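# Restock wall glove dispenser with two boxes from cart

## Task

A wall-mounted glove dispenser has three slots, ordered left to right as small, medium and large. Take the two glove boxes off the cart and put each into its matching slot. The cart and the pedal bin are movable. When finished, release the boxes and back the robot away. If the robot falls over or is left leaning, the task counts as failed.

## Robot and tools

Robot: a Hello Robot Stretch 3 with one arm. It has a two-wheeled base (0.33 m long, 0.34 m wide), a lift that rides up a mast, and a telescoping arm that sticks out to the robot's RIGHT side. The base cannot slide sideways, so to shift the gripper forward or back you drive the base. Turning in place pivots about the point between the drive wheels, 0.05 m behind the front edge. With the arm retracted and the wrist folded, the turn sweeps a 0.28 m radius; an unfolded level wrist reaches beyond that.

Frames: the base frame has its origin on the floor between the drive wheels, x forward, y left, z up. hand_pose is reported in it, at the fingertip meeting point. Odometry is the base frame at scene start; heading runs -3.142 to 3.142, left positive. It counts wheel turns, so slip looks like travel.

Tool execute_actions takes "actions", a list run in order (an empty list just returns the state and pictures). Each action may hold "robot", "steps" (1 to 450 control steps at 30 per second) and "until". {"steps": n} alone waits. "robot" is one command, a queue (list of up to 8 commands and {"pause_s": s}, s at most 15), or {"stop": true}, which brakes everything and clears the queue. A command may contain:
- "base": exactly one of {"translate_m": d} (a relative drive in metres from where the base is when the command begins, forward positive, |d| at most 1) or {"rotate_rad": d} (a relative in-place turn in radians, left/counter-clockwise positive, |d| at most 3.2).
- "joints": absolute targets by name; unnamed joints keep their goals. Ranges: lift_m 0 to 1.1 (arm height); arm_m 0 to 0.52 (extension); wrist_yaw_rad -1.345 to 4.42 (0 along the arm, positive toward the front, 3.0 folded over the base); wrist_pitch_rad -1.57 to 0.451 (negative tips fingers down); wrist_roll_rad -2.911 to 2.911; gripper_m -0.089 to 0.179 (wider when higher; the real fingertip gap is 0.007 to 0.025 m less, zero below 0.007); head_pan_rad -3.953 to 1.73 (-1.57 looks along the arm); head_tilt_rad -1.53 to 0.419 (negative looks down).
- "contact_limits": {"arm_m": effort %} giving the push at which an arm move halts; lower is gentler, above the default is risky.
Base and joint moves in one command run together and keep running across later actions; a new command overrides at once. A queue step waits for the previous step to finish "done" (off_target also passes for base and gripper). An invalid number rejects the whole call.

"until" ends an action early: {"robot": {"status": "ended"}} waits for all motion and the queue to end; you can also test fields like lift_m, arm_m_status, base_status, queue, queue_left, refusals with [op, value], op one of = != < <= > >=. {"any": {"status": "ended"}} fires when one motion ends. Avoid "=" on readings.

zoom_image: {"camera": head_camera | nav_camera | wrist_camera, "region": [x0, y0, x1, y1]} in image pixels from the top-left, at most 504 by 504, giving a sharper crop of that camera's latest image. head_camera and nav_camera move with the head; wrist_camera rides on the gripper.

finished_scene: {"scene": n} ends the scene and grades it; it is irreversible. Wait until everything is still first.

Result lines: base_status with progress (moved of goal); joint_goals; joint_status per joint (moving, done, off_target, contact_stop, time_out, stopped, not_commanded, torque_fault); measured_speeds; refusals, queue and queue_left. on_its_own appears when the robot has changed a goal itself, a joint is slack or off, a motor reads a load at rest, or base_tilt leans 3 degrees or more. base_tilt gives forward and right lean in degrees. motor_effort is % per motor with a peak in brackets; positive pushes toward higher values. lidar_m gives 12 ranges (30-degree sectors, first ahead, counter-clockwise; 4th left, 7th behind, 10th right) at 0.17 m height. wrist_depth_mm and head_depth_mm are 7x7 median depth grids. Lines starting refused:, dropped: or replaced: explain rejected goals, cut queues, or how a prior motion ended.

Speed: the base is fast (0.30 m/s, 1.9 rad/s) only when stowed: lift_m under 0.30, arm_m under 0.03, wrist_yaw_rad over 2.54; otherwise 0.10 m/s and 0.63 rad/s.

Gripping: close to a gripper_m below the object's width; to release, open at least 0.02 beyond where the pads touched. Status and reading do not prove a hold; check the cameras. Squeezing very hard can trigger a stall guard and let things slip; resend a different value to grip again.

Wrist safety: fold or unfold the wrist only with lift_m between 0.32 and 0.95, wrist_pitch_rad -0.4, roll near 0. After folding, lift_m may go down to 0.25. If wrist_yaw_rad is below -0.4, keep pitch at -0.5 or lower.

Avoid tipping and damage: pushing the arm into something rigid with the gripper above about 0.45 m can tip the robot; never push again after a contact_stop. Do not drive while holding or pushing a fixed object. If the base snags, reverse the last move in small steps; if tilted, pull the gripper free and lower lift_m to about 0.2. Lift or arm contact_stop leaves that joint slack until commanded. Long hard loads can turn a wrist servo off for 10 s (torque_fault); wait with steps. Avoid drops, slams and hard hits.

Each tool is called as name(argument=value, ...), one argument or row to a line, values as JSON.

## Session

execute_actions(
  actions=[],
)

Scene clock: 0.00 s.
robot.base_odometry: x=+0.000 y=+0.000 heading=+0.000 (m, m, rad; robot's odometry frame)
robot.turned_by_wheels: +0.000 (rad since the last result)
robot.turned_by_imu: +0.000 (rad since the last result)
robot.base_tilt: forward=-0.6 right=+0.2 (deg)
robot.lidar_m: 2.28 2.20 2.28 1.85 1.18 1.21 1.65 2.09 2.17 2.05 1.57 1.61
robot.head_depth_mm: 2015 2352 2374 2347 2306 2352 2228 / 1998 2640 2616 2611 2666 2638 2206 / 2021 2651 2732 2686 2747 2760 2236 / 2038 2515 2582 2544 2578 2569 2211 / 2024 2337 2384 2400 2395 2431 2238 / 2030 2203 2231 2262 2255 2259 2190 / 2047 2106 2088 2141 2129 2145 2110
robot.base_status: not_commanded
robot.joint_positions: lift_m=+0.469 arm_m=+0.002 wrist_yaw_rad=+2.797 wrist_pitch_rad=-0.558 wrist_roll_rad=+0.020 gripper_m=+0.037 head_pan_rad=+0.006 head_tilt_rad=-0.021
robot.joint_goals: lift_m=+0.469 arm_m=+0.002 wrist_yaw_rad=+2.797 wrist_pitch_rad=-0.558 wrist_roll_rad=+0.020 gripper_m=+0.037 head_pan_rad=+0.006 head_tilt_rad=-0.021
robot.joint_status: lift_m=not_commanded arm_m=not_commanded wrist_yaw_rad=not_commanded wrist_pitch_rad=not_commanded wrist_roll_rad=not_commanded gripper_m=not_commanded head_pan_rad=not_commanded head_tilt_rad=not_commanded
robot.measured_speeds: translate_m=+0.000 rotate_rad=+0.000 lift_m=+0.000 arm_m=+0.000 wrist_yaw_rad=+0.000 wrist_pitch_rad=+0.000 wrist_roll_rad=+0.000 head_pan_rad=+0.000 head_tilt_rad=+0.000
robot: refusals=0 queue=idle queue_left=0
robot.motor_effort: left_wheel=+0 right_wheel=+1 lift_m=+28 arm_m=+1 wrist_yaw_rad=+0 wrist_pitch_rad=+4 wrist_roll_rad=+0 gripper_m=+0 head_pan_rad=-1 head_tilt_rad=+2 (%)
robot.hand_pose: x=+0.0478 y=+0.0456 z=+0.4515 quat_wxyz=(+0.310, +0.709, +0.073, +0.629) (m; robot's base frame)
robot.wrist_depth_mm: - - - - - - - / - - - - - - - / - - - - - - - / 895 910 921 912 909 904 914 / 769 - 768 771 772 774 768 / 668 641 - 663 672 665 656 / 587 587 - 589 574 589 582
pictures: head_camera (sideways: a quarter turn clockwise sets it upright), nav_camera (sideways: a quarter turn counterclockwise sets it upright), wrist_camera
Images, in order (width x height): head_camera 896x504, nav_camera 672x504, wrist_camera 644x364.

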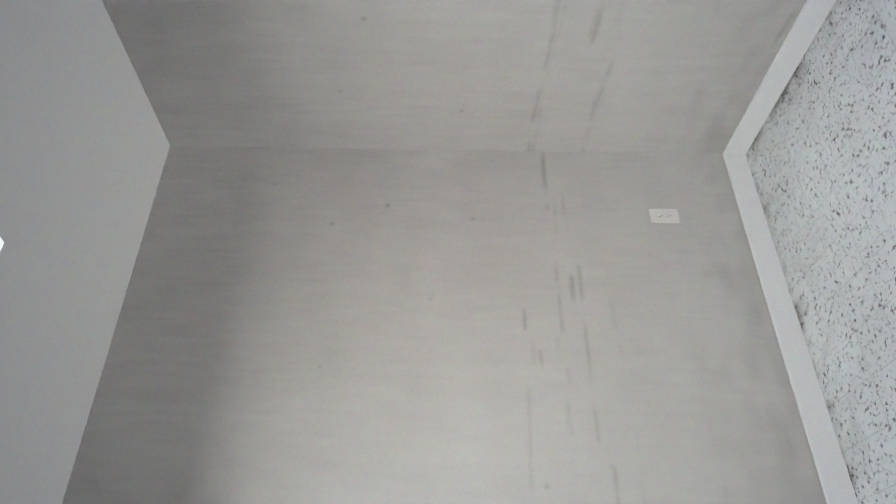

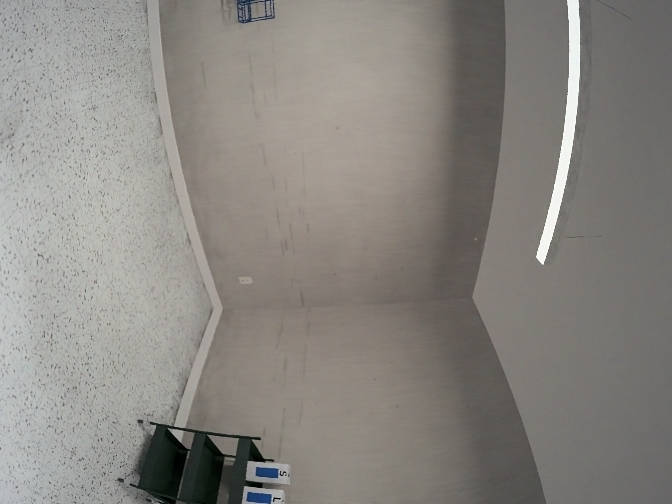

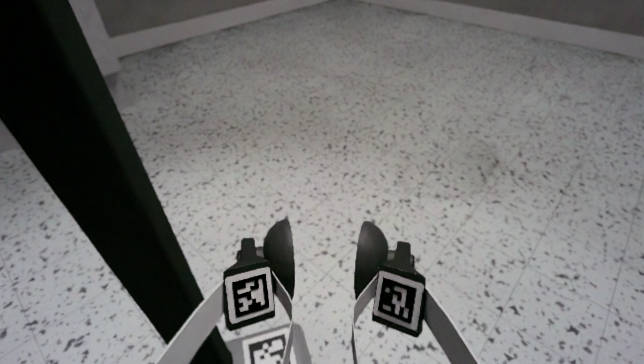

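execute_actions(
  actions=[
    {"robot":{"joints":{"head_pan_rad":-0.75,"head_tilt_rad":-0.35}},"steps":100,"until":{"robot":{"status":"ended"}}},
  ],
)

execute_actions(
  actions=[
    {"robot":{"joints":{"head_pan_rad":0.85,"head_tilt_rad":-0.3}},"steps":100,"until":{"robot":{"status":"ended"}}},
  ],
)

Scene clock: 2.47 s.
robot.base_odometry: x=+0.000 y=+0.000 heading=+0.000 (m, m, rad; robot's odometry frame)
robot.turned_by_wheels: +0.000 (rad since the last result)
robot.turned_by_imu: +0.000 (rad since the last result)
robot.base_tilt: forward=-0.7 right=+0.3 (deg)
robot.lidar_m: 2.29 2.20 2.28 1.86 1.18 1.21 1.65 2.09 2.17 2.04 1.57 1.60
robot.head_depth_mm: 1619 1698 1794 1918 2050 1883 1511 / 1661 1751 1843 1952 2103 1882 1518 / 1701 1792 1891 2029 2131 1864 1495 / 1734 1845 1908 1757 2033 1819 1485 / 1769 1871 1981 1874 2011 1844 1486 / 1794 1925 2048 2218 2276 1841 1475 / 1857 1982 2088 2245 2315 1843 1473
robot.base_status: not_commanded
robot.joint_positions: lift_m=+0.469 arm_m=+0.002 wrist_yaw_rad=+2.797 wrist_pitch_rad=-0.558 wrist_roll_rad=+0.020 gripper_m=+0.037 head_pan_rad=-0.743 head_tilt_rad=-0.345
robot.joint_goals: lift_m=+0.469 arm_m=+0.002 wrist_yaw_rad=+2.797 wrist_pitch_rad=-0.558 wrist_roll_rad=+0.020 gripper_m=+0.037 head_pan_rad=-0.750 head_tilt_rad=-0.350
robot.joint_status: lift_m=not_commanded arm_m=not_commanded wrist_yaw_rad=not_commanded wrist_pitch_rad=not_commanded wrist_roll_rad=not_commanded gripper_m=not_commanded head_pan_rad=done head_tilt_rad=done
robot.measured_speeds: translate_m=+0.000 rotate_rad=+0.000 lift_m=+0.000 arm_m=+0.000 wrist_yaw_rad=+0.000 wrist_pitch_rad=+0.000 wrist_roll_rad=+0.000 head_pan_rad=+0.000 head_tilt_rad=+0.000
robot: refusals=0 queue=done queue_left=0
robot.motor_effort: left_wheel=+0(0) right_wheel=+0(0) lift_m=+28(28) arm_m=+0(0) wrist_yaw_rad=+0(0) wrist_pitch_rad=+5(4) wrist_roll_rad=+0(0) gripper_m=+0(0) head_pan_rad=-4(49) head_tilt_rad=-1(17) (%)
robot.hand_pose: x=+0.0478 y=+0.0456 z=+0.4515 quat_wxyz=(+0.310, +0.709, +0.073, +0.629) (m; robot's base frame)
robot.wrist_depth_mm: - - - - - - - / - - - - - - - / - - - - - - - / 881 906 913 922 917 910 912 / 773 - 765 753 780 763 770 / 666 647 - 667 676 664 659 / 583 581 - 590 580 589 585
pictures: head_camera (sideways: a quarter turn clockwise sets it upright), nav_camera (sideways: a quarter turn counterclockwise sets it upright), wrist_camera
camera_calibration (this result's frames):
head_camera: T_world_to_cam=[[-0.279801, 0.217332, -0.935135, 1.23527], [0.696181, 0.716652, -0.0417486, 0.0498696], [0.661093, -0.662704, -0.351822, 0.416741], [0, 0, 0, 1]] pos_world=[0.0354068, -0.0280268, 1.30385]
nav_camera: T_world_to_cam=[[0.222367, -0.260335, 0.939563, -1.18382], [-0.707678, -0.705975, -0.0281257, 0.0910782], [0.67063, -0.658654, -0.341219, 0.400118], [0, 0, 0, 1]] pos_world=[0.059365, 0.0196488, 1.25136]
wrist_camera: T_world_to_cam=[[0.947743, -0.318932, -0.00805991, -0.0283977], [-0.215901, -0.622566, -0.752195, 0.413713], [0.234881, 0.714628, -0.658891, 0.420576], [0, 0, 0, 1]] pos_world=[0.0174496, -0.0520483, 0.588078]
Images, in order (width x height): head_camera 896x504, nav_camera 672x504, wrist_camera 644x364.

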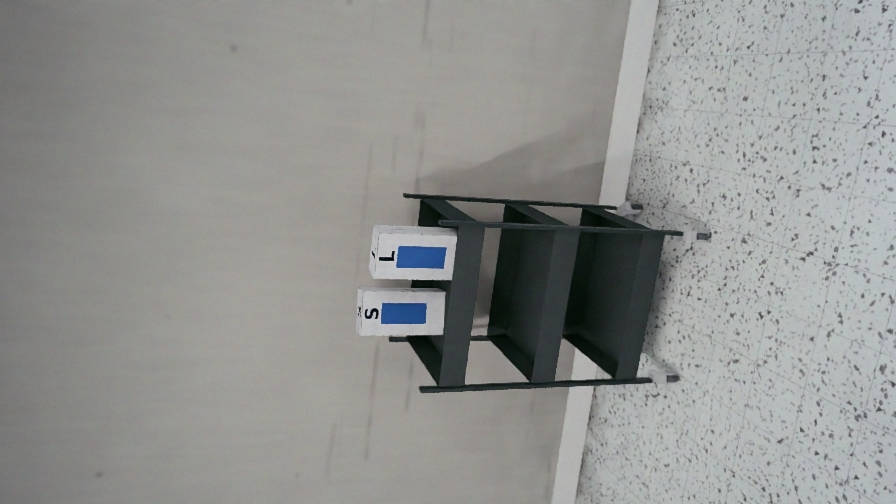

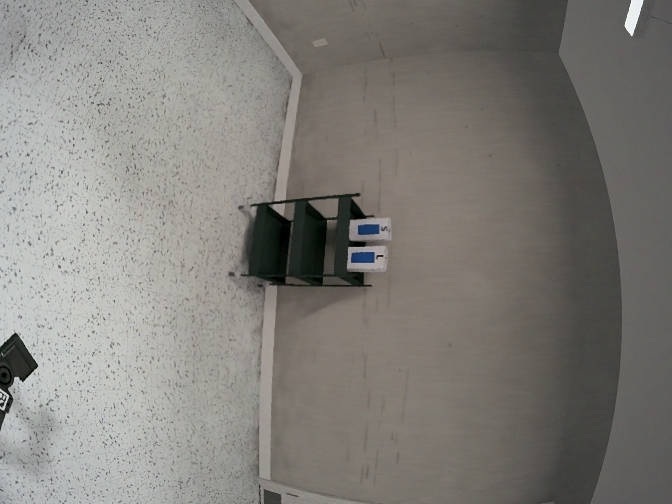

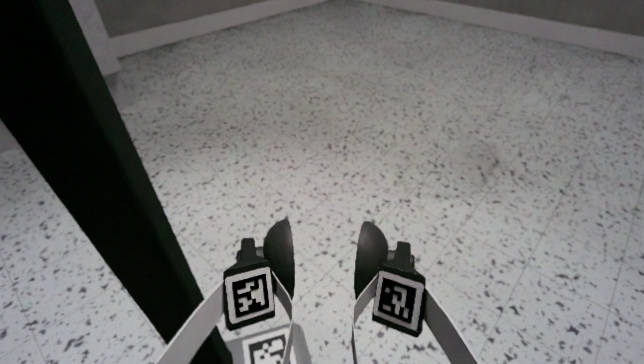

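Scene clock: 3.77 s.
robot.base_odometry: x=+0.000 y=+0.000 heading=+0.000 (m, m, rad; robot's odometry frame)
robot.turned_by_wheels: +0.000 (rad since the last result)
robot.turned_by_imu: +0.000 (rad since the last result)
robot.base_tilt: forward=-0.6 right=+0.3 (deg)
robot.lidar_m: 2.28 2.20 2.28 1.86 1.18 1.21 1.65 2.09 2.17 2.04 1.57 1.60
robot.head_depth_mm: 1821 1932 2016 2129 2253 1961 1557 / 1858 1955 2082 2172 2293 1950 1561 / 1911 2022 2123 2221 2371 1968 1555 / 1958 2074 2185 2292 2387 1943 1534 / 2011 2106 2254 2350 2475 1933 1542 / 2073 2185 2308 2499 2525 1931 1522 / 2120 2262 2370 2554 2586 1926 1529
robot.base_status: not_commanded
robot.joint_positions: lift_m=+0.469 arm_m=+0.002 wrist_yaw_rad=+2.797 wrist_pitch_rad=-0.558 wrist_roll_rad=+0.020 gripper_m=+0.037 head_pan_rad=+0.843 head_tilt_rad=-0.310
robot.joint_goals: lift_m=+0.469 arm_m=+0.002 wrist_yaw_rad=+2.797 wrist_pitch_rad=-0.558 wrist_roll_rad=+0.020 gripper_m=+0.037 head_pan_rad=+0.850 head_tilt_rad=-0.300
robot.joint_status: lift_m=not_commanded arm_m=not_commanded wrist_yaw_rad=not_commanded wrist_pitch_rad=not_commanded wrist_roll_rad=not_commanded gripper_m=not_commanded head_pan_rad=done head_tilt_rad=done
robot.measured_speeds: translate_m=+0.000 rotate_rad=+0.000 lift_m=+0.000 arm_m=+0.000 wrist_yaw_rad=+0.000 wrist_pitch_rad=+0.000 wrist_roll_rad=+0.000 head_pan_rad=+0.000 head_tilt_rad=+0.000
robot: refusals=0 queue=done queue_left=0
robot.motor_effort: left_wheel=+0(0) right_wheel=+0(0) lift_m=+27(28) arm_m=+0(0) wrist_yaw_rad=+0(1) wrist_pitch_rad=+4(4) wrist_roll_rad=+0(0) gripper_m=+0(0) head_pan_rad=+5(55) head_tilt_rad=+4(7) (%)
robot.hand_pose: x=+0.0478 y=+0.0456 z=+0.4515 quat_wxyz=(+0.310, +0.709, +0.073, +0.629) (m; robot's base frame)
robot.wrist_depth_mm: - - - - - - - / - - - - - - - / - - - - - - - / 888 919 903 905 902 927 902 / 761 - 763 763 779 753 759 / 664 653 - 666 670 665 668 / 589 588 - 579 567 585 581
pictures: head_camera (sideways: a quarter turn clockwise sets it upright), nav_camera (sideways: a quarter turn counterclockwise sets it upright), wrist_camera
camera_calibration (this result's frames):
head_camera: T_world_to_cam=[[-0.191022, -0.258103, -0.947045, 1.25028], [-0.725852, 0.686644, -0.0407273, 0.0572164], [0.660794, 0.679634, -0.318509, 0.373388], [0, 0, 0, 1]] pos_world=[0.0336288, 0.029645, 1.30533]
nav_camera: T_world_to_cam=[[0.234768, 0.201198, 0.951001, -1.19883], [0.716998, -0.696444, -0.0296584, 0.0843845], [0.656352, 0.688829, -0.307761, 0.356661], [0, 0, 0, 1]] pos_world=[-0.0131524, 0.054292, 1.25235]
wrist_camera: T_world_to_cam=[[0.947743, -0.318932, -0.00806005, -0.0283976], [-0.215901, -0.622566, -0.752195, 0.413713], [0.234881, 0.714628, -0.658891, 0.420576], [0, 0, 0, 1]] pos_world=[0.0174495, -0.0520483, 0.588078]
Images, in order (width x height): head_camera 896x504, nav_camera 672x504, wrist_camera 644x364.

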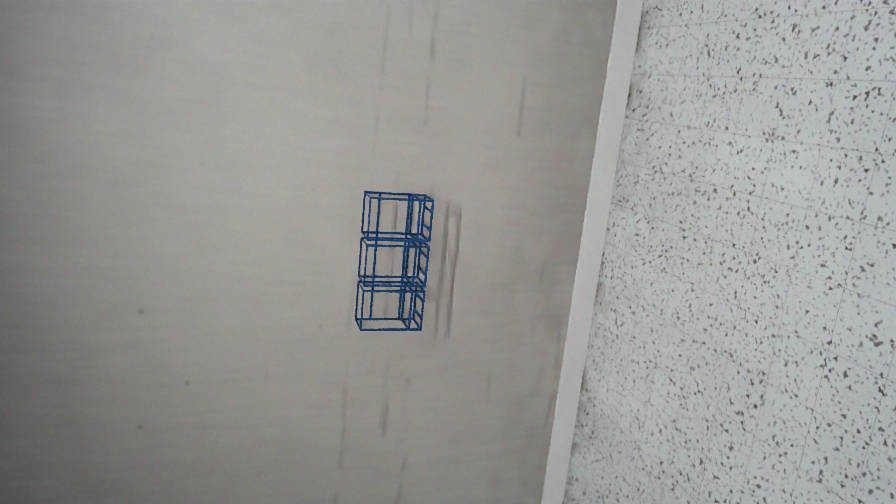

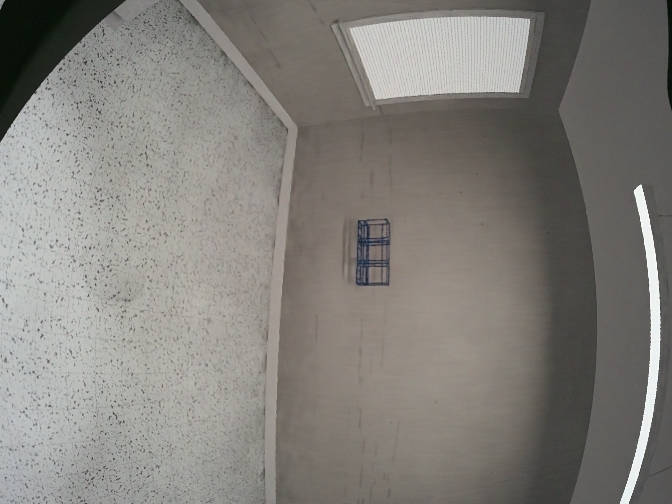

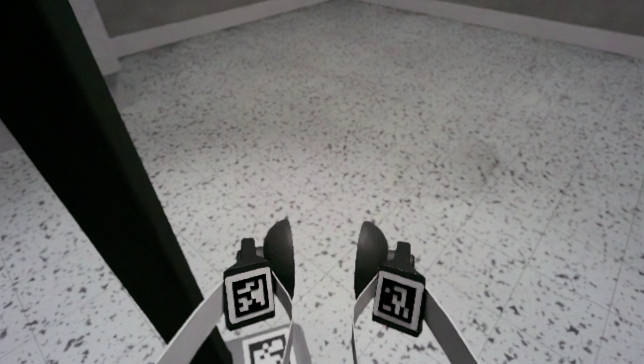

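zoom_image(
  camera="head_camera",
  region=[320,170,500,350],
)

Region (320, 170, 500, 350) of head_camera's 896x504 image, scaled by 2.800, with more detail than that image has.

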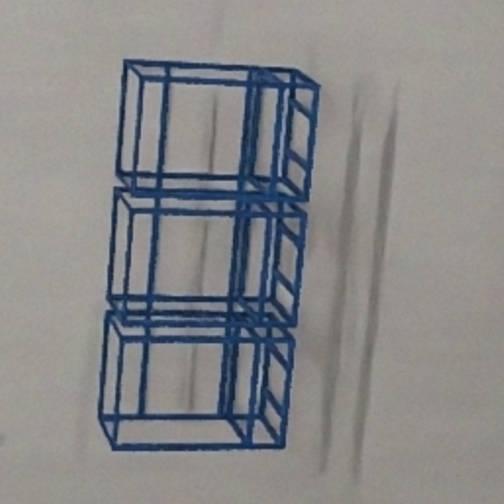

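execute_actions(
  actions=[
    {"robot":[{"joints":{"lift_m":0.28,"wrist_pitch_rad":-0.4,"wrist_yaw_rad":3.0,"head_pan_rad":-1.57,"head_tilt_rad":-0.6},"base":{"rotate_rad":-0.58}},{"base":{"translate_m":1.0}},{"base":{"rotate_rad":1.104}},{"joints":{"lift_m":0.75,"wrist_yaw_rad":0,"gripper_m":0.179}},{"joints":{"wrist_pitch_rad":0}}],"steps":450,"until":{"robot":{"status":"ended"}}},
    {"steps":300,"until":{"robot":{"status":"ended"}}},
  ],
)

Scene clock: 25.40 s.
robot.base_odometry: x=+0.836 y=-0.548 heading=+0.524 (m, m, rad; robot's odometry frame)
robot.turned_by_wheels: +0.524 (rad since the last result)
robot.turned_by_imu: +0.530 (rad since the last result)
robot.base_tilt: forward=-0.7 right=+0.3 (deg)
robot.lidar_m: 1.76 1.81 2.46 2.06 2.12 2.64 2.54 1.55 1.12 0.67 0.70 1.51
robot.head_depth_mm: 918 1010 1126 1268 1448 1493 1268 / 915 1005 1117 1260 1443 1465 1260 / 905 997 1112 1211 1351 1404 1262 / 902 993 1091 877 943 1113 - / 901 995 1084 1036 969 1105 1197 / 899 986 1044 999 959 1220 1190 / 893 986 1069 1066 955 1066 1193
robot.base_status: done (rotate_rad +1.1039 of +1.1040)
robot.joint_positions: lift_m=+0.749 arm_m=+0.002 wrist_yaw_rad=+0.003 wrist_pitch_rad=-0.021 wrist_roll_rad=+0.020 gripper_m=+0.179 head_pan_rad=-1.563 head_tilt_rad=-0.593
robot.joint_goals: lift_m=+0.750 arm_m=+0.002 wrist_yaw_rad=+0.000 wrist_pitch_rad=+0.000 wrist_roll_rad=+0.020 gripper_m=+0.179 head_pan_rad=-1.570 head_tilt_rad=-0.600
robot.joint_status: lift_m=done arm_m=not_commanded wrist_yaw_rad=done wrist_pitch_rad=done wrist_roll_rad=not_commanded gripper_m=done head_pan_rad=done head_tilt_rad=done
robot.measured_speeds: translate_m=+0.000 rotate_rad=+0.000 lift_m=+0.000 arm_m=+0.000 wrist_yaw_rad=+0.000 wrist_pitch_rad=+0.000 wrist_roll_rad=+0.000 head_pan_rad=+0.000 head_tilt_rad=+0.000
robot: refusals=0 queue=done queue_left=0
robot.motor_effort: left_wheel=-1(6) right_wheel=+0(4) lift_m=+41(40) arm_m=+0(1) wrist_yaw_rad=-3(6) wrist_pitch_rad=+8(7) wrist_roll_rad=+0(0) gripper_m=+0(86) head_pan_rad=-3(54) head_tilt_rad=-3(19) (%)
robot.hand_pose: x=-0.0206 y=-0.4026 z=+0.8586 quat_wxyz=(+0.700, +0.009, -0.714, -0.007) (m; robot's base frame)
robot.wrist_depth_mm: 828 816 799 801 795 781 770 / 857 832 832 803 811 796 786 / 871 860 846 836 829 808 813 / 909 878 662 548 867 854 825 / 931 886 675 567 877 887 854 / 939 480 475 466 514 893 873 / - 961 813 828 937 926 -
pictures: head_camera (sideways: a quarter turn clockwise sets it upright), nav_camera (sideways: a quarter turn counterclockwise sets it upright), wrist_camera
camera_calibration (this result's frames):
head_camera: T_world_to_cam=[[-0.0334976, 0.571283, -0.820069, 1.08368], [0.998833, -0.00942811, -0.0473675, 0.0553242], [-0.034792, -0.820699, -0.570301, 0.705272], [0, 0, 0, 1]] pos_world=[0.00557883, -0.039751, 1.29353]
nav_camera: T_world_to_cam=[[-0.0371099, -0.560087, 0.827602, -1.03619], [-0.998991, 0.0417656, -0.0165298, 0.0777514], [-0.0253072, -0.82738, -0.561072, 0.690441], [0, 0, 0, 1]] pos_world=[0.0566933, -0.0123453, 1.24622]
wrist_camera: T_world_to_cam=[[-0.999691, -0.0246455, 0.00319989, -0.0345584], [-0.0076099, 0.180991, -0.983455, 0.952507], [0.0236586, -0.983176, -0.181122, -0.0729195], [0, 0, 0, 1]] pos_world=[-0.0255741, -0.244939, 0.923652]
Images, in order (width x height): head_camera 896x504, nav_camera 672x504, wrist_camera 644x364.

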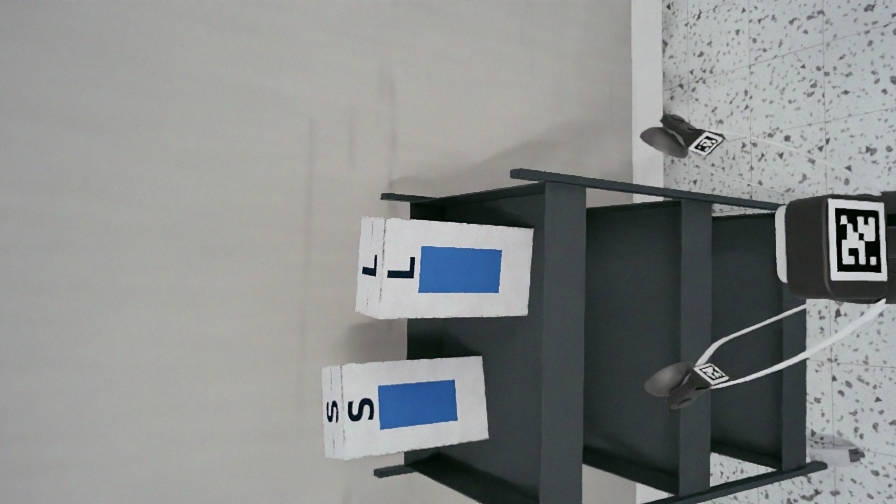

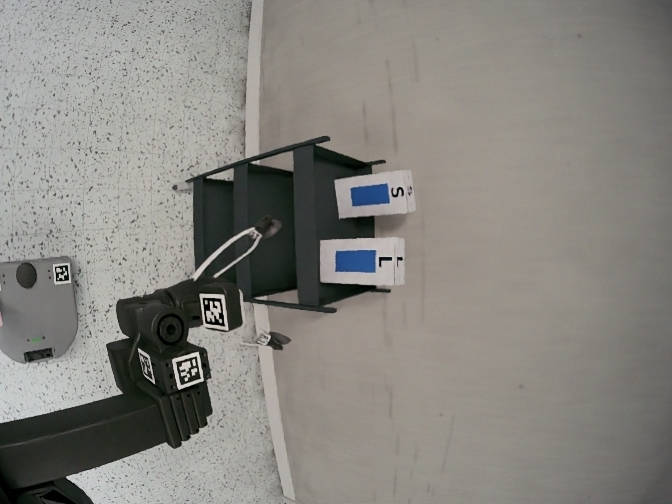

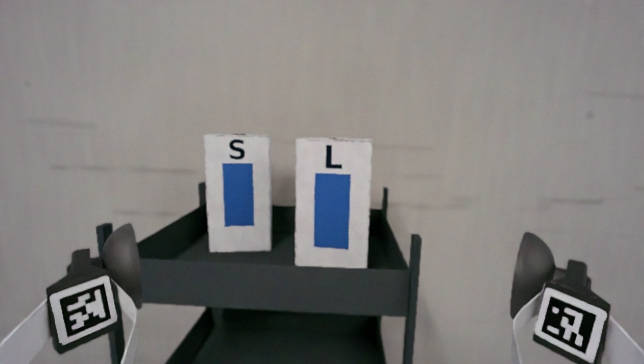

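execute_actions(
  actions=[
    {"robot":{"joints":{"arm_m":0.3,"lift_m":0.76,"wrist_pitch_rad":0.02}},"steps":300,"until":{"robot":{"status":"ended"}}},
  ],
)

Scene clock: 29.53 s.
robot.base_odometry: x=+0.836 y=-0.548 heading=+0.524 (m, m, rad; robot's odometry frame)
robot.turned_by_wheels: +0.000 (rad since the last result)
robot.turned_by_imu: +0.000 (rad since the last result)
robot.base_tilt: forward=-0.6 right=+0.3 (deg)
robot.lidar_m: 1.76 1.82 2.46 2.07 2.13 2.64 2.54 1.55 1.12 0.67 0.70 1.51
robot.head_depth_mm: 916 1011 1121 1263 1453 1525 - / 909 1000 1120 1257 1410 - 1235 / 912 995 1112 1208 - 1409 1228 / 901 993 1085 858 - 1108 1199 / 902 993 1084 1003 966 1105 1201 / 896 984 1045 997 961 1093 1196 / 898 977 1068 1065 953 1065 1191
robot.base_status: done (rotate_rad +1.1039 of +1.1040)
robot.joint_positions: lift_m=+0.759 arm_m=+0.300 wrist_yaw_rad=+0.002 wrist_pitch_rad=+0.000 wrist_roll_rad=+0.020 gripper_m=+0.179 head_pan_rad=-1.563 head_tilt_rad=-0.593
robot.joint_goals: lift_m=+0.760 arm_m=+0.300 wrist_yaw_rad=+0.000 wrist_pitch_rad=+0.020 wrist_roll_rad=+0.020 gripper_m=+0.179 head_pan_rad=-1.570 head_tilt_rad=-0.600
robot.joint_status: lift_m=done arm_m=done wrist_yaw_rad=done wrist_pitch_rad=done wrist_roll_rad=not_commanded gripper_m=done head_pan_rad=done head_tilt_rad=done
robot.measured_speeds: translate_m=+0.000 rotate_rad=+0.000 lift_m=+0.000 arm_m=+0.000 wrist_yaw_rad=+0.000 wrist_pitch_rad=+0.000 wrist_roll_rad=+0.000 head_pan_rad=+0.000 head_tilt_rad=+0.000
robot: refusals=0 queue=done queue_left=0
robot.motor_effort: left_wheel=+0(0) right_wheel=+1(0) lift_m=+41(41) arm_m=+5(5) wrist_yaw_rad=-2(4) wrist_pitch_rad=+7(8) wrist_roll_rad=+0(0) gripper_m=+0(0) head_pan_rad=-5(4) head_tilt_rad=-2(3) (%)
robot.hand_pose: x=-0.0209 y=-0.7009 z=+0.8741 quat_wxyz=(+0.700, +0.001, -0.714, +0.001) (m; robot's base frame)
robot.wrist_depth_mm: 526 526 519 522 510 507 502 / 545 544 533 530 520 518 515 / 561 552 549 543 536 535 528 / 567 352 386 245 549 546 536 / 585 361 369 245 562 558 548 / 607 375 379 251 468 571 569 / - 382 387 260 360 592 -
pictures: head_camera (sideways: a quarter turn clockwise sets it upright), nav_camera (sideways: a quarter turn counterclockwise sets it upright), wrist_camera
camera_calibration (this result's frames):
head_camera: T_world_to_cam=[[-0.0334977, 0.571283, -0.820069, 1.08368], [0.998833, -0.00942799, -0.0473675, 0.0553242], [-0.0347919, -0.820699, -0.570301, 0.705272], [0, 0, 0, 1]] pos_world=[0.00557884, -0.039751, 1.29353]
nav_camera: T_world_to_cam=[[-0.0371099, -0.560087, 0.827602, -1.03619], [-0.998991, 0.0417655, -0.0165298, 0.0777514], [-0.0253071, -0.82738, -0.561072, 0.690441], [0, 0, 0, 1]] pos_world=[0.0566933, -0.0123453, 1.24622]
wrist_camera: T_world_to_cam=[[-0.99972, -0.023365, 0.00365509, -0.0417673], [-0.0073473, 0.159954, -0.987097, 1.01014], [0.0224789, -0.986848, -0.160081, -0.384348], [0, 0, 0, 1]] pos_world=[-0.0256941, -0.541845, 0.935732]
Images, in order (width x height): head_camera 896x504, nav_camera 672x504, wrist_camera 644x364.

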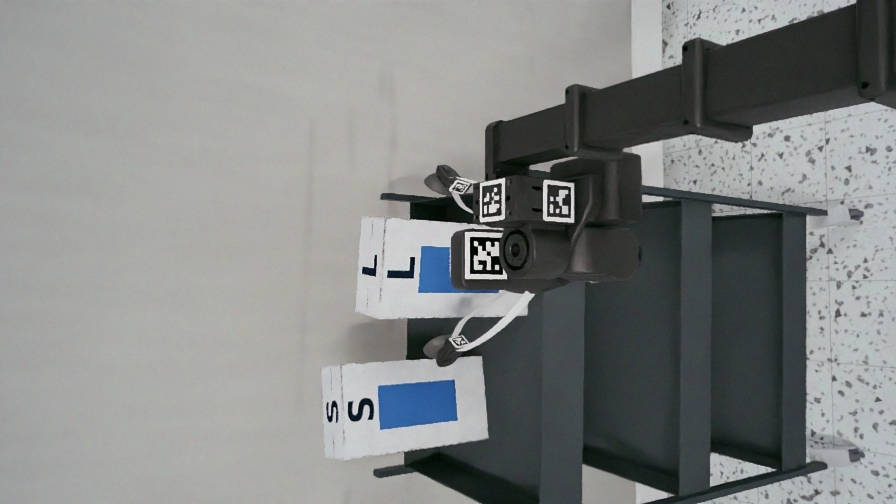

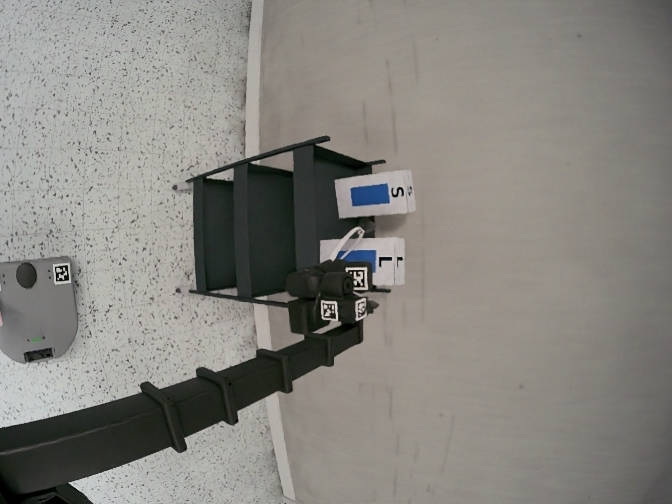

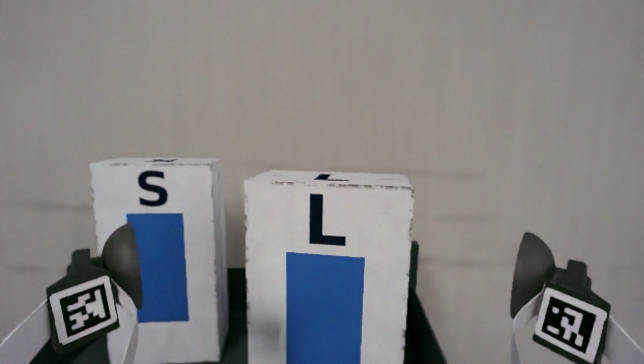

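execute_actions(
  actions=[
    {"robot":{"joints":{"arm_m":0.42}},"steps":300,"until":{"robot":{"status":"ended"}}},
  ],
)

Scene clock: 32.50 s.
robot.base_odometry: x=+0.836 y=-0.548 heading=+0.524 (m, m, rad; robot's odometry frame)
robot.turned_by_wheels: +0.000 (rad since the last result)
robot.turned_by_imu: +0.000 (rad since the last result)
robot.base_tilt: forward=-0.6 right=+0.2 (deg)
robot.lidar_m: 1.76 1.82 2.47 2.06 2.13 2.64 2.54 1.55 1.12 0.67 0.70 1.51
robot.head_depth_mm: 917 1012 1126 1274 1457 1542 - / 910 1006 1118 1250 1395 - 1257 / 907 1002 1111 - 1132 1406 1236 / 902 991 1093 - 1139 1115 1202 / 903 984 1085 1022 973 1101 1200 / 897 985 1043 990 957 1100 1195 / 894 978 1076 1063 960 1064 1190
robot.base_status: done (rotate_rad +1.1039 of +1.1040)
robot.joint_positions: lift_m=+0.759 arm_m=+0.420 wrist_yaw_rad=+0.002 wrist_pitch_rad=+0.000 wrist_roll_rad=+0.020 gripper_m=+0.179 head_pan_rad=-1.563 head_tilt_rad=-0.593
robot.joint_goals: lift_m=+0.760 arm_m=+0.420 wrist_yaw_rad=+0.000 wrist_pitch_rad=+0.020 wrist_roll_rad=+0.020 gripper_m=+0.179 head_pan_rad=-1.570 head_tilt_rad=-0.600
robot.joint_status: lift_m=done arm_m=done wrist_yaw_rad=done wrist_pitch_rad=done wrist_roll_rad=not_commanded gripper_m=done head_pan_rad=done head_tilt_rad=done
robot.measured_speeds: translate_m=+0.000 rotate_rad=+0.000 lift_m=+0.000 arm_m=+0.000 wrist_yaw_rad=+0.000 wrist_pitch_rad=+0.000 wrist_roll_rad=+0.000 head_pan_rad=+0.000 head_tilt_rad=+0.000
robot: refusals=0 queue=done queue_left=0
robot.motor_effort: left_wheel=+0(0) right_wheel=+1(1) lift_m=+41(41) arm_m=+5(6) wrist_yaw_rad=-2(1) wrist_pitch_rad=+7(7) wrist_roll_rad=+0(0) gripper_m=-1(1) head_pan_rad=-4(3) head_tilt_rad=-3(3) (%)
robot.hand_pose: x=-0.0209 y=-0.8209 z=+0.8741 quat_wxyz=(+0.700, +0.001, -0.714, +0.001) (m; robot's base frame)
robot.wrist_depth_mm: 412 408 406 398 396 393 390 / 422 422 416 416 407 399 400 / 435 428 428 423 416 412 408 / 234 268 431 430 427 426 423 / 236 239 127 123 125 433 430 / 240 133 128 122 117 115 440 / - 254 132 125 120 453 -
pictures: head_camera (sideways: a quarter turn clockwise sets it upright), nav_camera (sideways: a quarter turn counterclockwise sets it upright), wrist_camera
camera_calibration (this result's frames):
head_camera: T_world_to_cam=[[-0.0334975, 0.571283, -0.820069, 1.08368], [0.998833, -0.00942823, -0.0473675, 0.0553242], [-0.0347921, -0.820699, -0.570301, 0.705272], [0, 0, 0, 1]] pos_world=[0.00557883, -0.039751, 1.29353]
nav_camera: T_world_to_cam=[[-0.03711, -0.560087, 0.827602, -1.03619], [-0.998991, 0.0417657, -0.0165298, 0.0777514], [-0.0253073, -0.82738, -0.561072, 0.690441], [0, 0, 0, 1]] pos_world=[0.0566933, -0.0123453, 1.24622]
wrist_camera: T_world_to_cam=[[-0.999721, -0.0233536, 0.00365537, -0.0445649], [-0.0073454, 0.159938, -0.9871, 1.02933], [0.0224677, -0.986851, -0.160065, -0.502783], [0, 0, 0, 1]] pos_world=[-0.0256952, -0.661841, 0.935734]
Images, in order (width x height): head_camera 896x504, nav_camera 672x504, wrist_camera 644x364.

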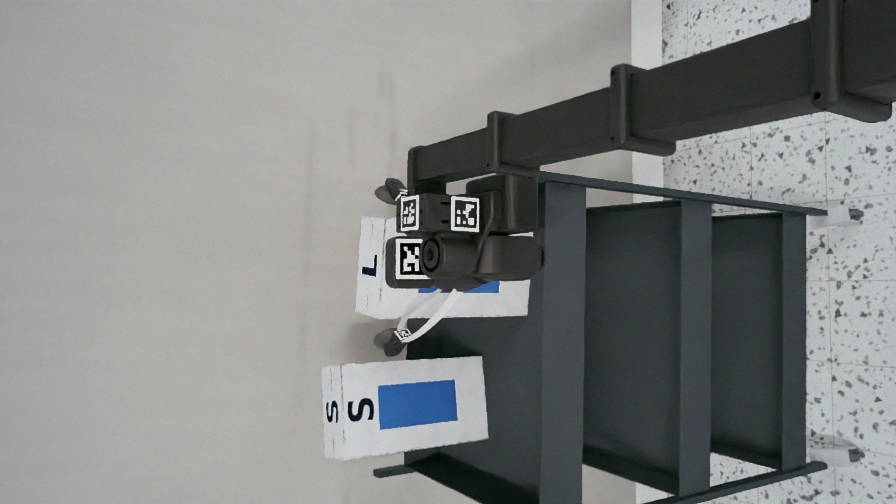

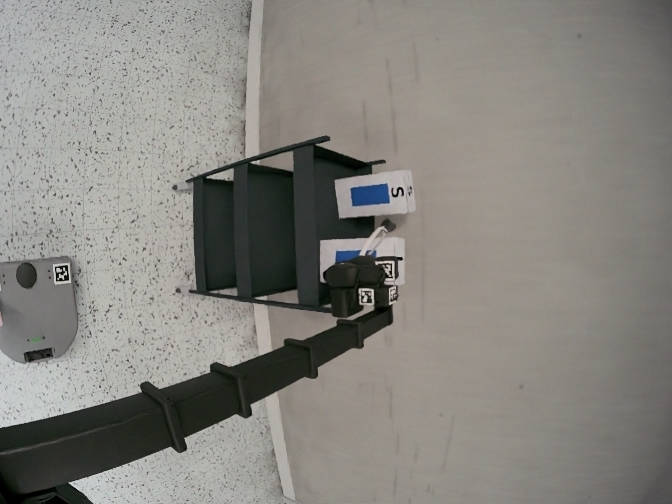

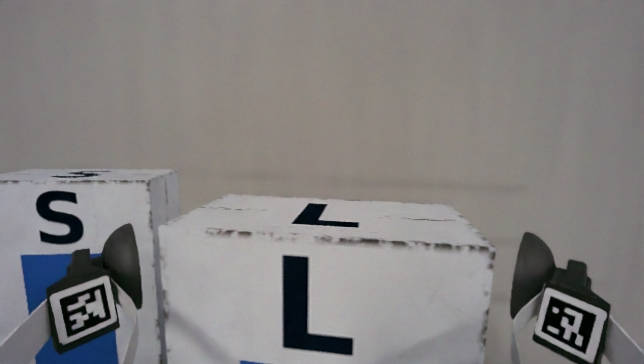

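execute_actions(
  actions=[
    {"robot":[{"joints":{"arm_m":0.38}},{"joints":{"wrist_yaw_rad":-0.13},"base":{"translate_m":0.03}},{"joints":{"arm_m":0.435}}],"steps":300,"until":{"robot":{"status":"ended"}}},
  ],
)

Scene clock: 37.43 s.
robot.base_odometry: x=+0.862 y=-0.533 heading=+0.524 (m, m, rad; robot's odometry frame)
robot.turned_by_wheels: +0.000 (rad since the last result)
robot.turned_by_imu: +0.000 (rad since the last result)
robot.base_tilt: forward=-0.7 right=+0.3 (deg)
robot.lidar_m: 1.72 1.79 2.43 2.06 2.12 2.67 2.57 1.55 1.12 0.67 0.70 1.52
robot.head_depth_mm: 914 1004 1129 1272 1446 1531 - / 912 1003 1120 1248 1407 - 1259 / 910 999 1106 - 944 1304 1208 / 901 1001 1088 - 950 1108 1213 / 902 993 1083 1043 965 1108 1195 / 900 988 1043 995 962 1094 1194 / 894 986 1091 1115 922 1192 1195
robot.base_status: done (translate_m +0.0300 of +0.0300)
robot.joint_positions: lift_m=+0.759 arm_m=+0.435 wrist_yaw_rad=-0.127 wrist_pitch_rad=+0.000 wrist_roll_rad=+0.020 gripper_m=+0.179 head_pan_rad=-1.563 head_tilt_rad=-0.593
robot.joint_goals: lift_m=+0.760 arm_m=+0.435 wrist_yaw_rad=-0.130 wrist_pitch_rad=+0.020 wrist_roll_rad=+0.020 gripper_m=+0.179 head_pan_rad=-1.570 head_tilt_rad=-0.600
robot.joint_status: lift_m=done arm_m=done wrist_yaw_rad=done wrist_pitch_rad=done wrist_roll_rad=not_commanded gripper_m=done head_pan_rad=done head_tilt_rad=done
robot.measured_speeds: translate_m=+0.000 rotate_rad=+0.000 lift_m=+0.000 arm_m=+0.000 wrist_yaw_rad=+0.000 wrist_pitch_rad=+0.000 wrist_roll_rad=+0.000 head_pan_rad=+0.000 head_tilt_rad=+0.000
robot: refusals=0 queue=done queue_left=0
robot.motor_effort: left_wheel=+0(3) right_wheel=+0(6) lift_m=+41(41) arm_m=+5(4) wrist_yaw_rad=-3(2) wrist_pitch_rad=+7(7) wrist_roll_rad=+0(0) gripper_m=+0(0) head_pan_rad=-4(4) head_tilt_rad=-2(3) (%)
robot.hand_pose: x=-0.0539 y=-0.8338 z=+0.8741 quat_wxyz=(+0.699, -0.045, -0.712, -0.045) (m; robot's base frame)
robot.wrist_depth_mm: 363 370 379 387 398 409 417 / 372 379 389 398 412 416 430 / 378 386 399 410 416 430 441 / 225 395 409 421 431 440 452 / 204 211 121 122 125 450 473 / 206 109 109 108 107 107 487 / - 113 112 110 110 110 -
pictures: head_camera (sideways: a quarter turn clockwise sets it upright), nav_camera (sideways: a quarter turn counterclockwise sets it upright), wrist_camera
camera_calibration (this result's frames):
head_camera: T_world_to_cam=[[-0.0334977, 0.571283, -0.820069, 1.08368], [0.998833, -0.00942798, -0.0473675, 0.0553242], [-0.0347919, -0.820699, -0.570301, 0.705272], [0, 0, 0, 1]] pos_world=[0.00557884, -0.039751, 1.29353]
nav_camera: T_world_to_cam=[[-0.0371099, -0.560087, 0.827602, -1.03619], [-0.998991, 0.0417655, -0.0165298, 0.0777514], [-0.0253071, -0.82738, -0.561072, 0.690441], [0, 0, 0, 1]] pos_world=[0.0566933, -0.0123453, 1.24622]
wrist_camera: T_world_to_cam=[[-0.9944, 0.105618, 0.00365542, 0.0299489], [0.0133179, 0.159552, -0.9871, 1.03194], [-0.104839, -0.981523, -0.160065, -0.517221], [0, 0, 0, 1]] pos_world=[-0.0381873, -0.675476, 0.935734]
Images, in order (width x height): head_camera 896x504, nav_camera 672x504, wrist_camera 644x364.

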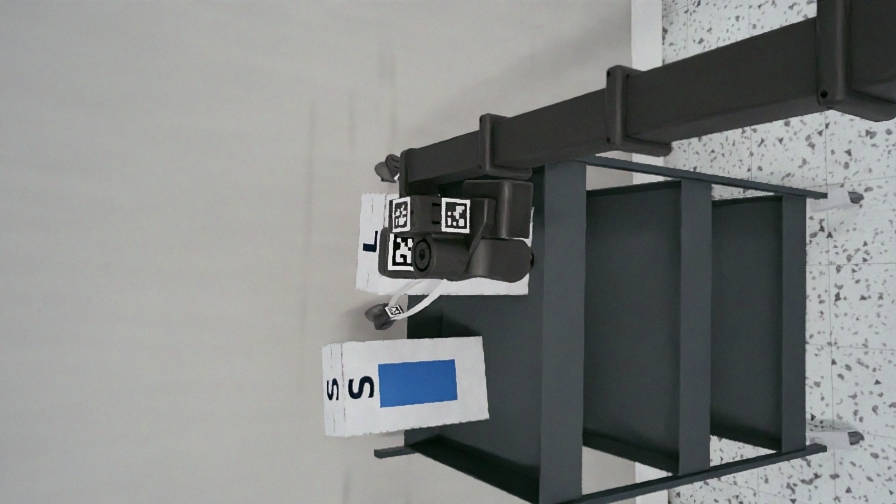

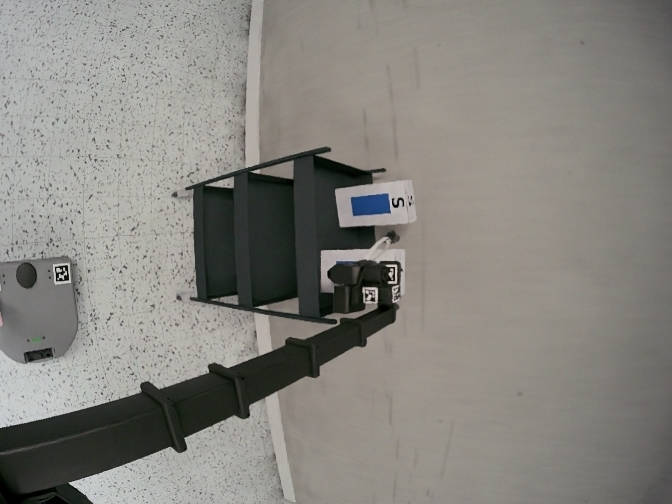

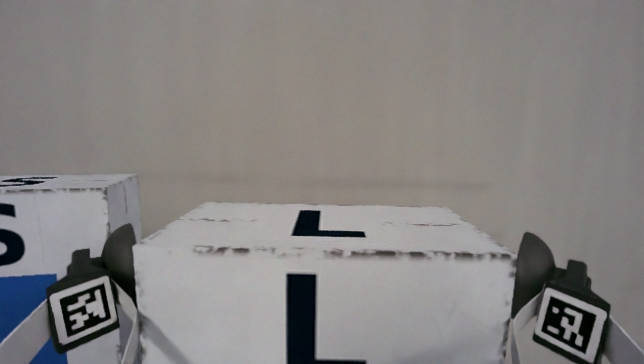

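execute_actions(
  actions=[
    {"robot":[{"joints":{"gripper_m":0.09}},{"joints":{"lift_m":0.9}}],"steps":300,"until":{"robot":{"status":"ended"}}},
  ],
)

Scene clock: 41.87 s.
robot.base_odometry: x=+0.862 y=-0.533 heading=+0.524 (m, m, rad; robot's odometry frame)
robot.turned_by_wheels: +0.000 (rad since the last result)
robot.turned_by_imu: +0.000 (rad since the last result)
robot.base_tilt: forward=-0.6 right=+0.3 (deg)
robot.lidar_m: 1.73 1.79 2.42 2.06 2.12 2.67 2.57 1.56 1.13 0.67 0.70 1.51
robot.head_depth_mm: 916 1008 1120 - - 1418 1268 / 913 999 1078 1278 1461 1489 1255 / 909 998 - 1098 942 1377 1209 / 906 992 - 1001 972 1111 1209 / 898 994 1099 1081 969 1101 1200 / 896 988 1054 995 962 1098 1199 / 888 986 1090 1116 926 1201 1208
robot.base_status: done (translate_m +0.0300 of +0.0300)
robot.joint_positions: lift_m=+0.899 arm_m=+0.435 wrist_yaw_rad=-0.128 wrist_pitch_rad=-0.044 wrist_roll_rad=+0.020 gripper_m=+0.091 head_pan_rad=-1.563 head_tilt_rad=-0.593
robot.joint_goals: lift_m=+0.900 arm_m=+0.435 wrist_yaw_rad=-0.130 wrist_pitch_rad=+0.020 wrist_roll_rad=+0.020 gripper_m=+0.090 head_pan_rad=-1.570 head_tilt_rad=-0.600
robot.joint_status: lift_m=done arm_m=done wrist_yaw_rad=done wrist_pitch_rad=done wrist_roll_rad=not_commanded gripper_m=done head_pan_rad=done head_tilt_rad=done
robot.measured_speeds: translate_m=+0.000 rotate_rad=+0.000 lift_m=+0.000 arm_m=+0.000 wrist_yaw_rad=+0.000 wrist_pitch_rad=+0.000 wrist_roll_rad=+0.000 head_pan_rad=+0.000 head_tilt_rad=+0.000
robot: refusals=0 queue=done queue_left=0
robot.motor_effort: left_wheel=+0(1) right_wheel=+1(2) lift_m=+44(40) arm_m=+4(5) wrist_yaw_rad=-1(2) wrist_pitch_rad=+23(23) wrist_roll_rad=+0(0) gripper_m=-16(91) head_pan_rad=-4(4) head_tilt_rad=-3(3) (%)
robot.hand_pose: x=-0.0541 y=-0.8325 z=+1.0027 quat_wxyz=(+0.698, -0.030, -0.713, -0.061) (m; robot's base frame)
robot.wrist_depth_mm: 355 365 372 382 390 399 414 / 366 375 383 394 403 412 423 / 376 388 399 406 417 430 442 / 391 395 411 420 432 441 460 / 401 409 120 122 124 458 472 / 420 121 121 122 125 127 495 / 263 232 123 125 127 315 520
pictures: head_camera (sideways: a quarter turn clockwise sets it upright), nav_camera (sideways: a quarter turn counterclockwise sets it upright), wrist_camera
camera_calibration (this result's frames):
head_camera: T_world_to_cam=[[-0.0334977, 0.571283, -0.820069, 1.08368], [0.998833, -0.00942787, -0.0473675, 0.0553242], [-0.0347918, -0.820699, -0.570301, 0.705272], [0, 0, 0, 1]] pos_world=[0.00557884, -0.039751, 1.29353]
nav_camera: T_world_to_cam=[[-0.0371098, -0.560087, 0.827602, -1.03619], [-0.998991, 0.0417654, -0.0165298, 0.0777514], [-0.025307, -0.82738, -0.561072, 0.690441], [0, 0, 0, 1]] pos_world=[0.0566933, -0.0123453, 1.24622]
wrist_camera: T_world_to_cam=[[-0.994289, 0.106689, 0.00271132, 0.0310425], [0.019073, 0.202631, -0.979069, 1.18675], [-0.105006, -0.973426, -0.203509, -0.445069], [0, 0, 0, 1]] pos_world=[-0.0385043, -0.677025, 1.07125]
Images, in order (width x height): head_camera 896x504, nav_camera 672x504, wrist_camera 644x364.

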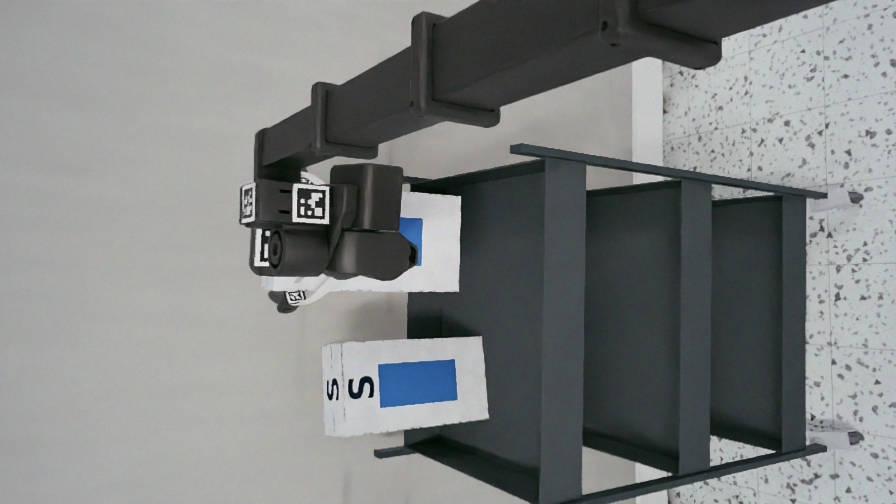

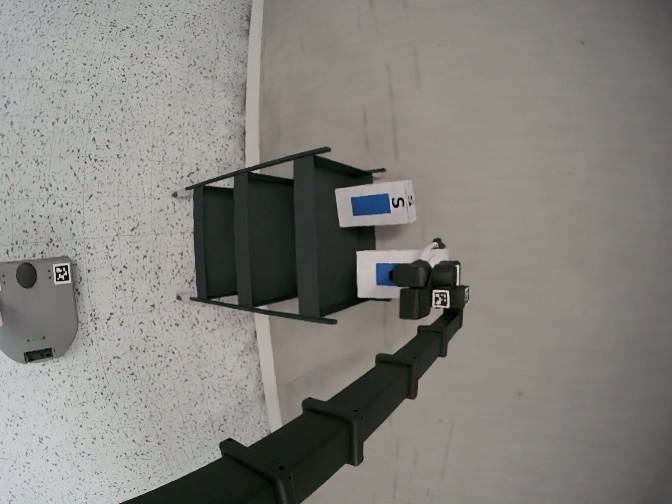

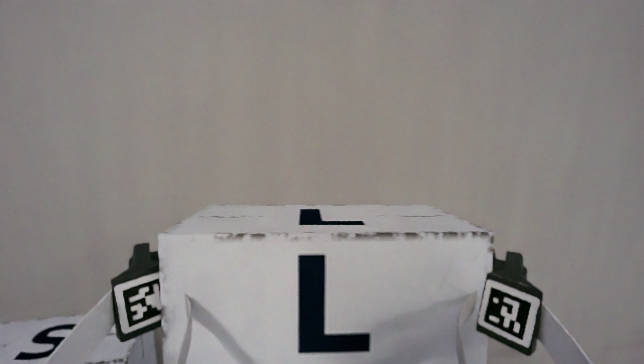

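execute_actions(
  actions=[
    {"robot":[{"joints":{"arm_m":0.05,"lift_m":1.03,"wrist_pitch_rad":0.07,"wrist_yaw_rad":-0.095,"gripper_m":0.07}},{"base":{"rotate_rad":0.962}},{"base":{"translate_m":1.0}},{"base":{"translate_m":0.7}},{"base":{"rotate_rad":0.609}}],"steps":450,"until":{"robot":{"status":"ended"}}},
    {"steps":450,"until":{"robot":{"status":"ended"}}},
    {"steps":450,"until":{"robot":{"status":"ended"}}},
  ],
)

Scene clock: 47.10 s.
robot.base_odometry: x=+0.862 y=-0.533 heading=+0.524 (m, m, rad; robot's odometry frame)
robot.turned_by_wheels: +0.000 (rad since the last result)
robot.turned_by_imu: +0.000 (rad since the last result)
robot.base_tilt: forward=-0.6 right=+0.2 (deg)
robot.lidar_m: 1.73 1.79 2.42 2.06 2.12 2.68 2.57 1.55 1.13 0.67 0.70 1.52
robot.head_depth_mm: 918 984 - - - 1400 1263 / 912 988 - - - 1433 1262 / 912 982 - - - 1377 1200 / 905 982 - - - 1229 1200 / 902 981 400 1000 965 1103 1202 / 896 990 1047 990 958 1110 1200 / 894 985 1084 1114 926 1190 1202
robot.base_status: done (translate_m +0.0300 of +0.0300)
robot.joint_positions: lift_m=+1.029 arm_m=+0.050 wrist_yaw_rad=-0.096 wrist_pitch_rad=+0.005 wrist_roll_rad=+0.020 gripper_m=+0.074 head_pan_rad=-1.563 head_tilt_rad=-0.593
robot.joint_goals: lift_m=+1.030 arm_m=+0.050 wrist_yaw_rad=-0.095 wrist_pitch_rad=+0.070 wrist_roll_rad=+0.020 gripper_m=+0.073 head_pan_rad=-1.570 head_tilt_rad=-0.600
robot.joint_status: lift_m=done arm_m=done wrist_yaw_rad=done wrist_pitch_rad=off_target wrist_roll_rad=not_commanded gripper_m=done head_pan_rad=done head_tilt_rad=done
robot.measured_speeds: translate_m=+0.000 rotate_rad=+0.000 lift_m=+0.000 arm_m=+0.000 wrist_yaw_rad=+0.000 wrist_pitch_rad=+0.000 wrist_roll_rad=+0.000 head_pan_rad=+0.000 head_tilt_rad=+0.000
robot: refusals=0 queue=dropped queue_left=0
robot.motor_effort: left_wheel=+0(1) right_wheel=+1(1) lift_m=+44(45) arm_m=-4(4) wrist_yaw_rad=+1(8) wrist_pitch_rad=+23(25) wrist_roll_rad=+0(0) gripper_m=-19(90) head_pan_rad=-4(3) head_tilt_rad=-3(2) (%)
robot.hand_pose: x=-0.0459 y=-0.4505 z=+1.1452 quat_wxyz=(+0.700, -0.036, -0.713, -0.032) (m; robot's base frame)
robot.wrist_depth_mm: 721 724 737 759 766 787 789 / 740 750 761 787 785 791 813 / 748 769 787 799 815 821 846 / 781 793 798 802 833 850 859 / 798 795 120 122 124 858 894 / 811 120 121 123 125 127 919 / 841 845 123 124 126 522 948
pictures: head_camera (sideways: a quarter turn clockwise sets it upright), nav_camera (sideways: a quarter turn counterclockwise sets it upright), wrist_camera
dropped: robot: command 0 of its queue: wrist_pitch_rad: off_target
camera_calibration (this result's frames):
head_camera: T_world_to_cam=[[-0.0334971, 0.571284, -0.820069, 1.08368], [0.998833, -0.00942905, -0.0473675, 0.0553242], [-0.0347928, -0.820699, -0.570301, 0.705272], [0, 0, 0, 1]] pos_world=[0.00557879, -0.039751, 1.29353]
nav_camera: T_world_to_cam=[[-0.0371105, -0.560088, 0.827602, -1.03619], [-0.998991, 0.0417666, -0.0165298, 0.0777514], [-0.025308, -0.82738, -0.561072, 0.690441], [0, 0, 0, 1]] pos_world=[0.0566932, -0.0123454, 1.24622]
wrist_camera: T_world_to_cam=[[-0.997225, 0.074355, 0.00375452, -0.0179059], [0.00785781, 0.155267, -0.987841, 1.23692], [-0.0740339, -0.98507, -0.15542, -0.102318], [0, 0, 0, 1]] pos_world=[-0.0351506, -0.291511, 1.20604]
Images, in order (width x height): head_camera 896x504, nav_camera 672x504, wrist_camera 644x364.

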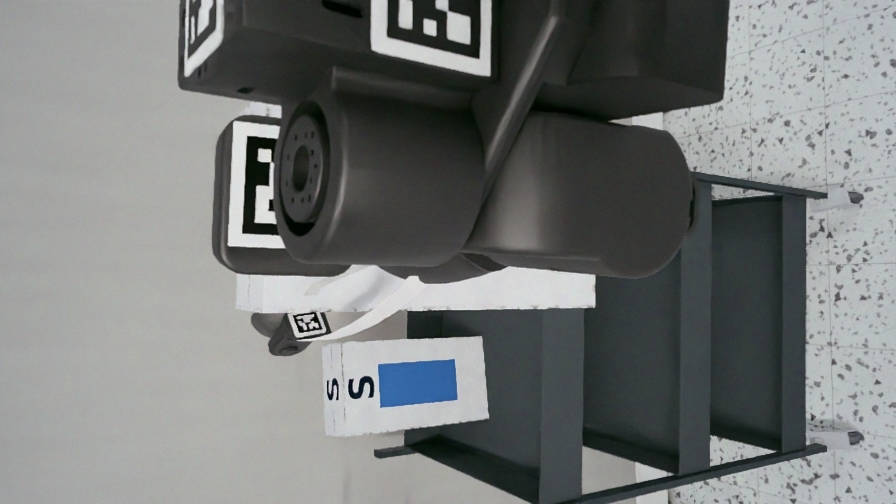

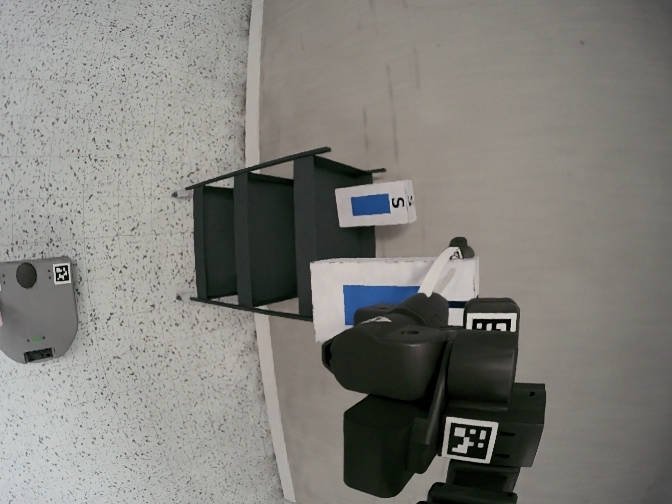

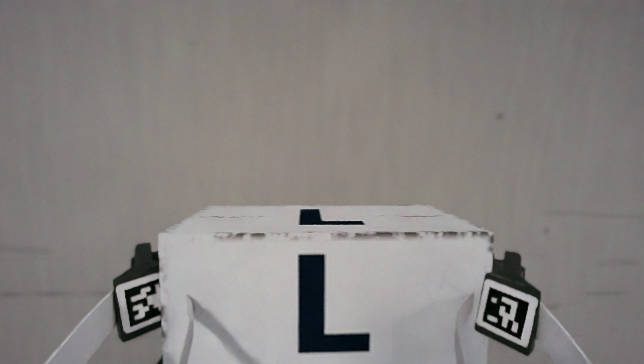

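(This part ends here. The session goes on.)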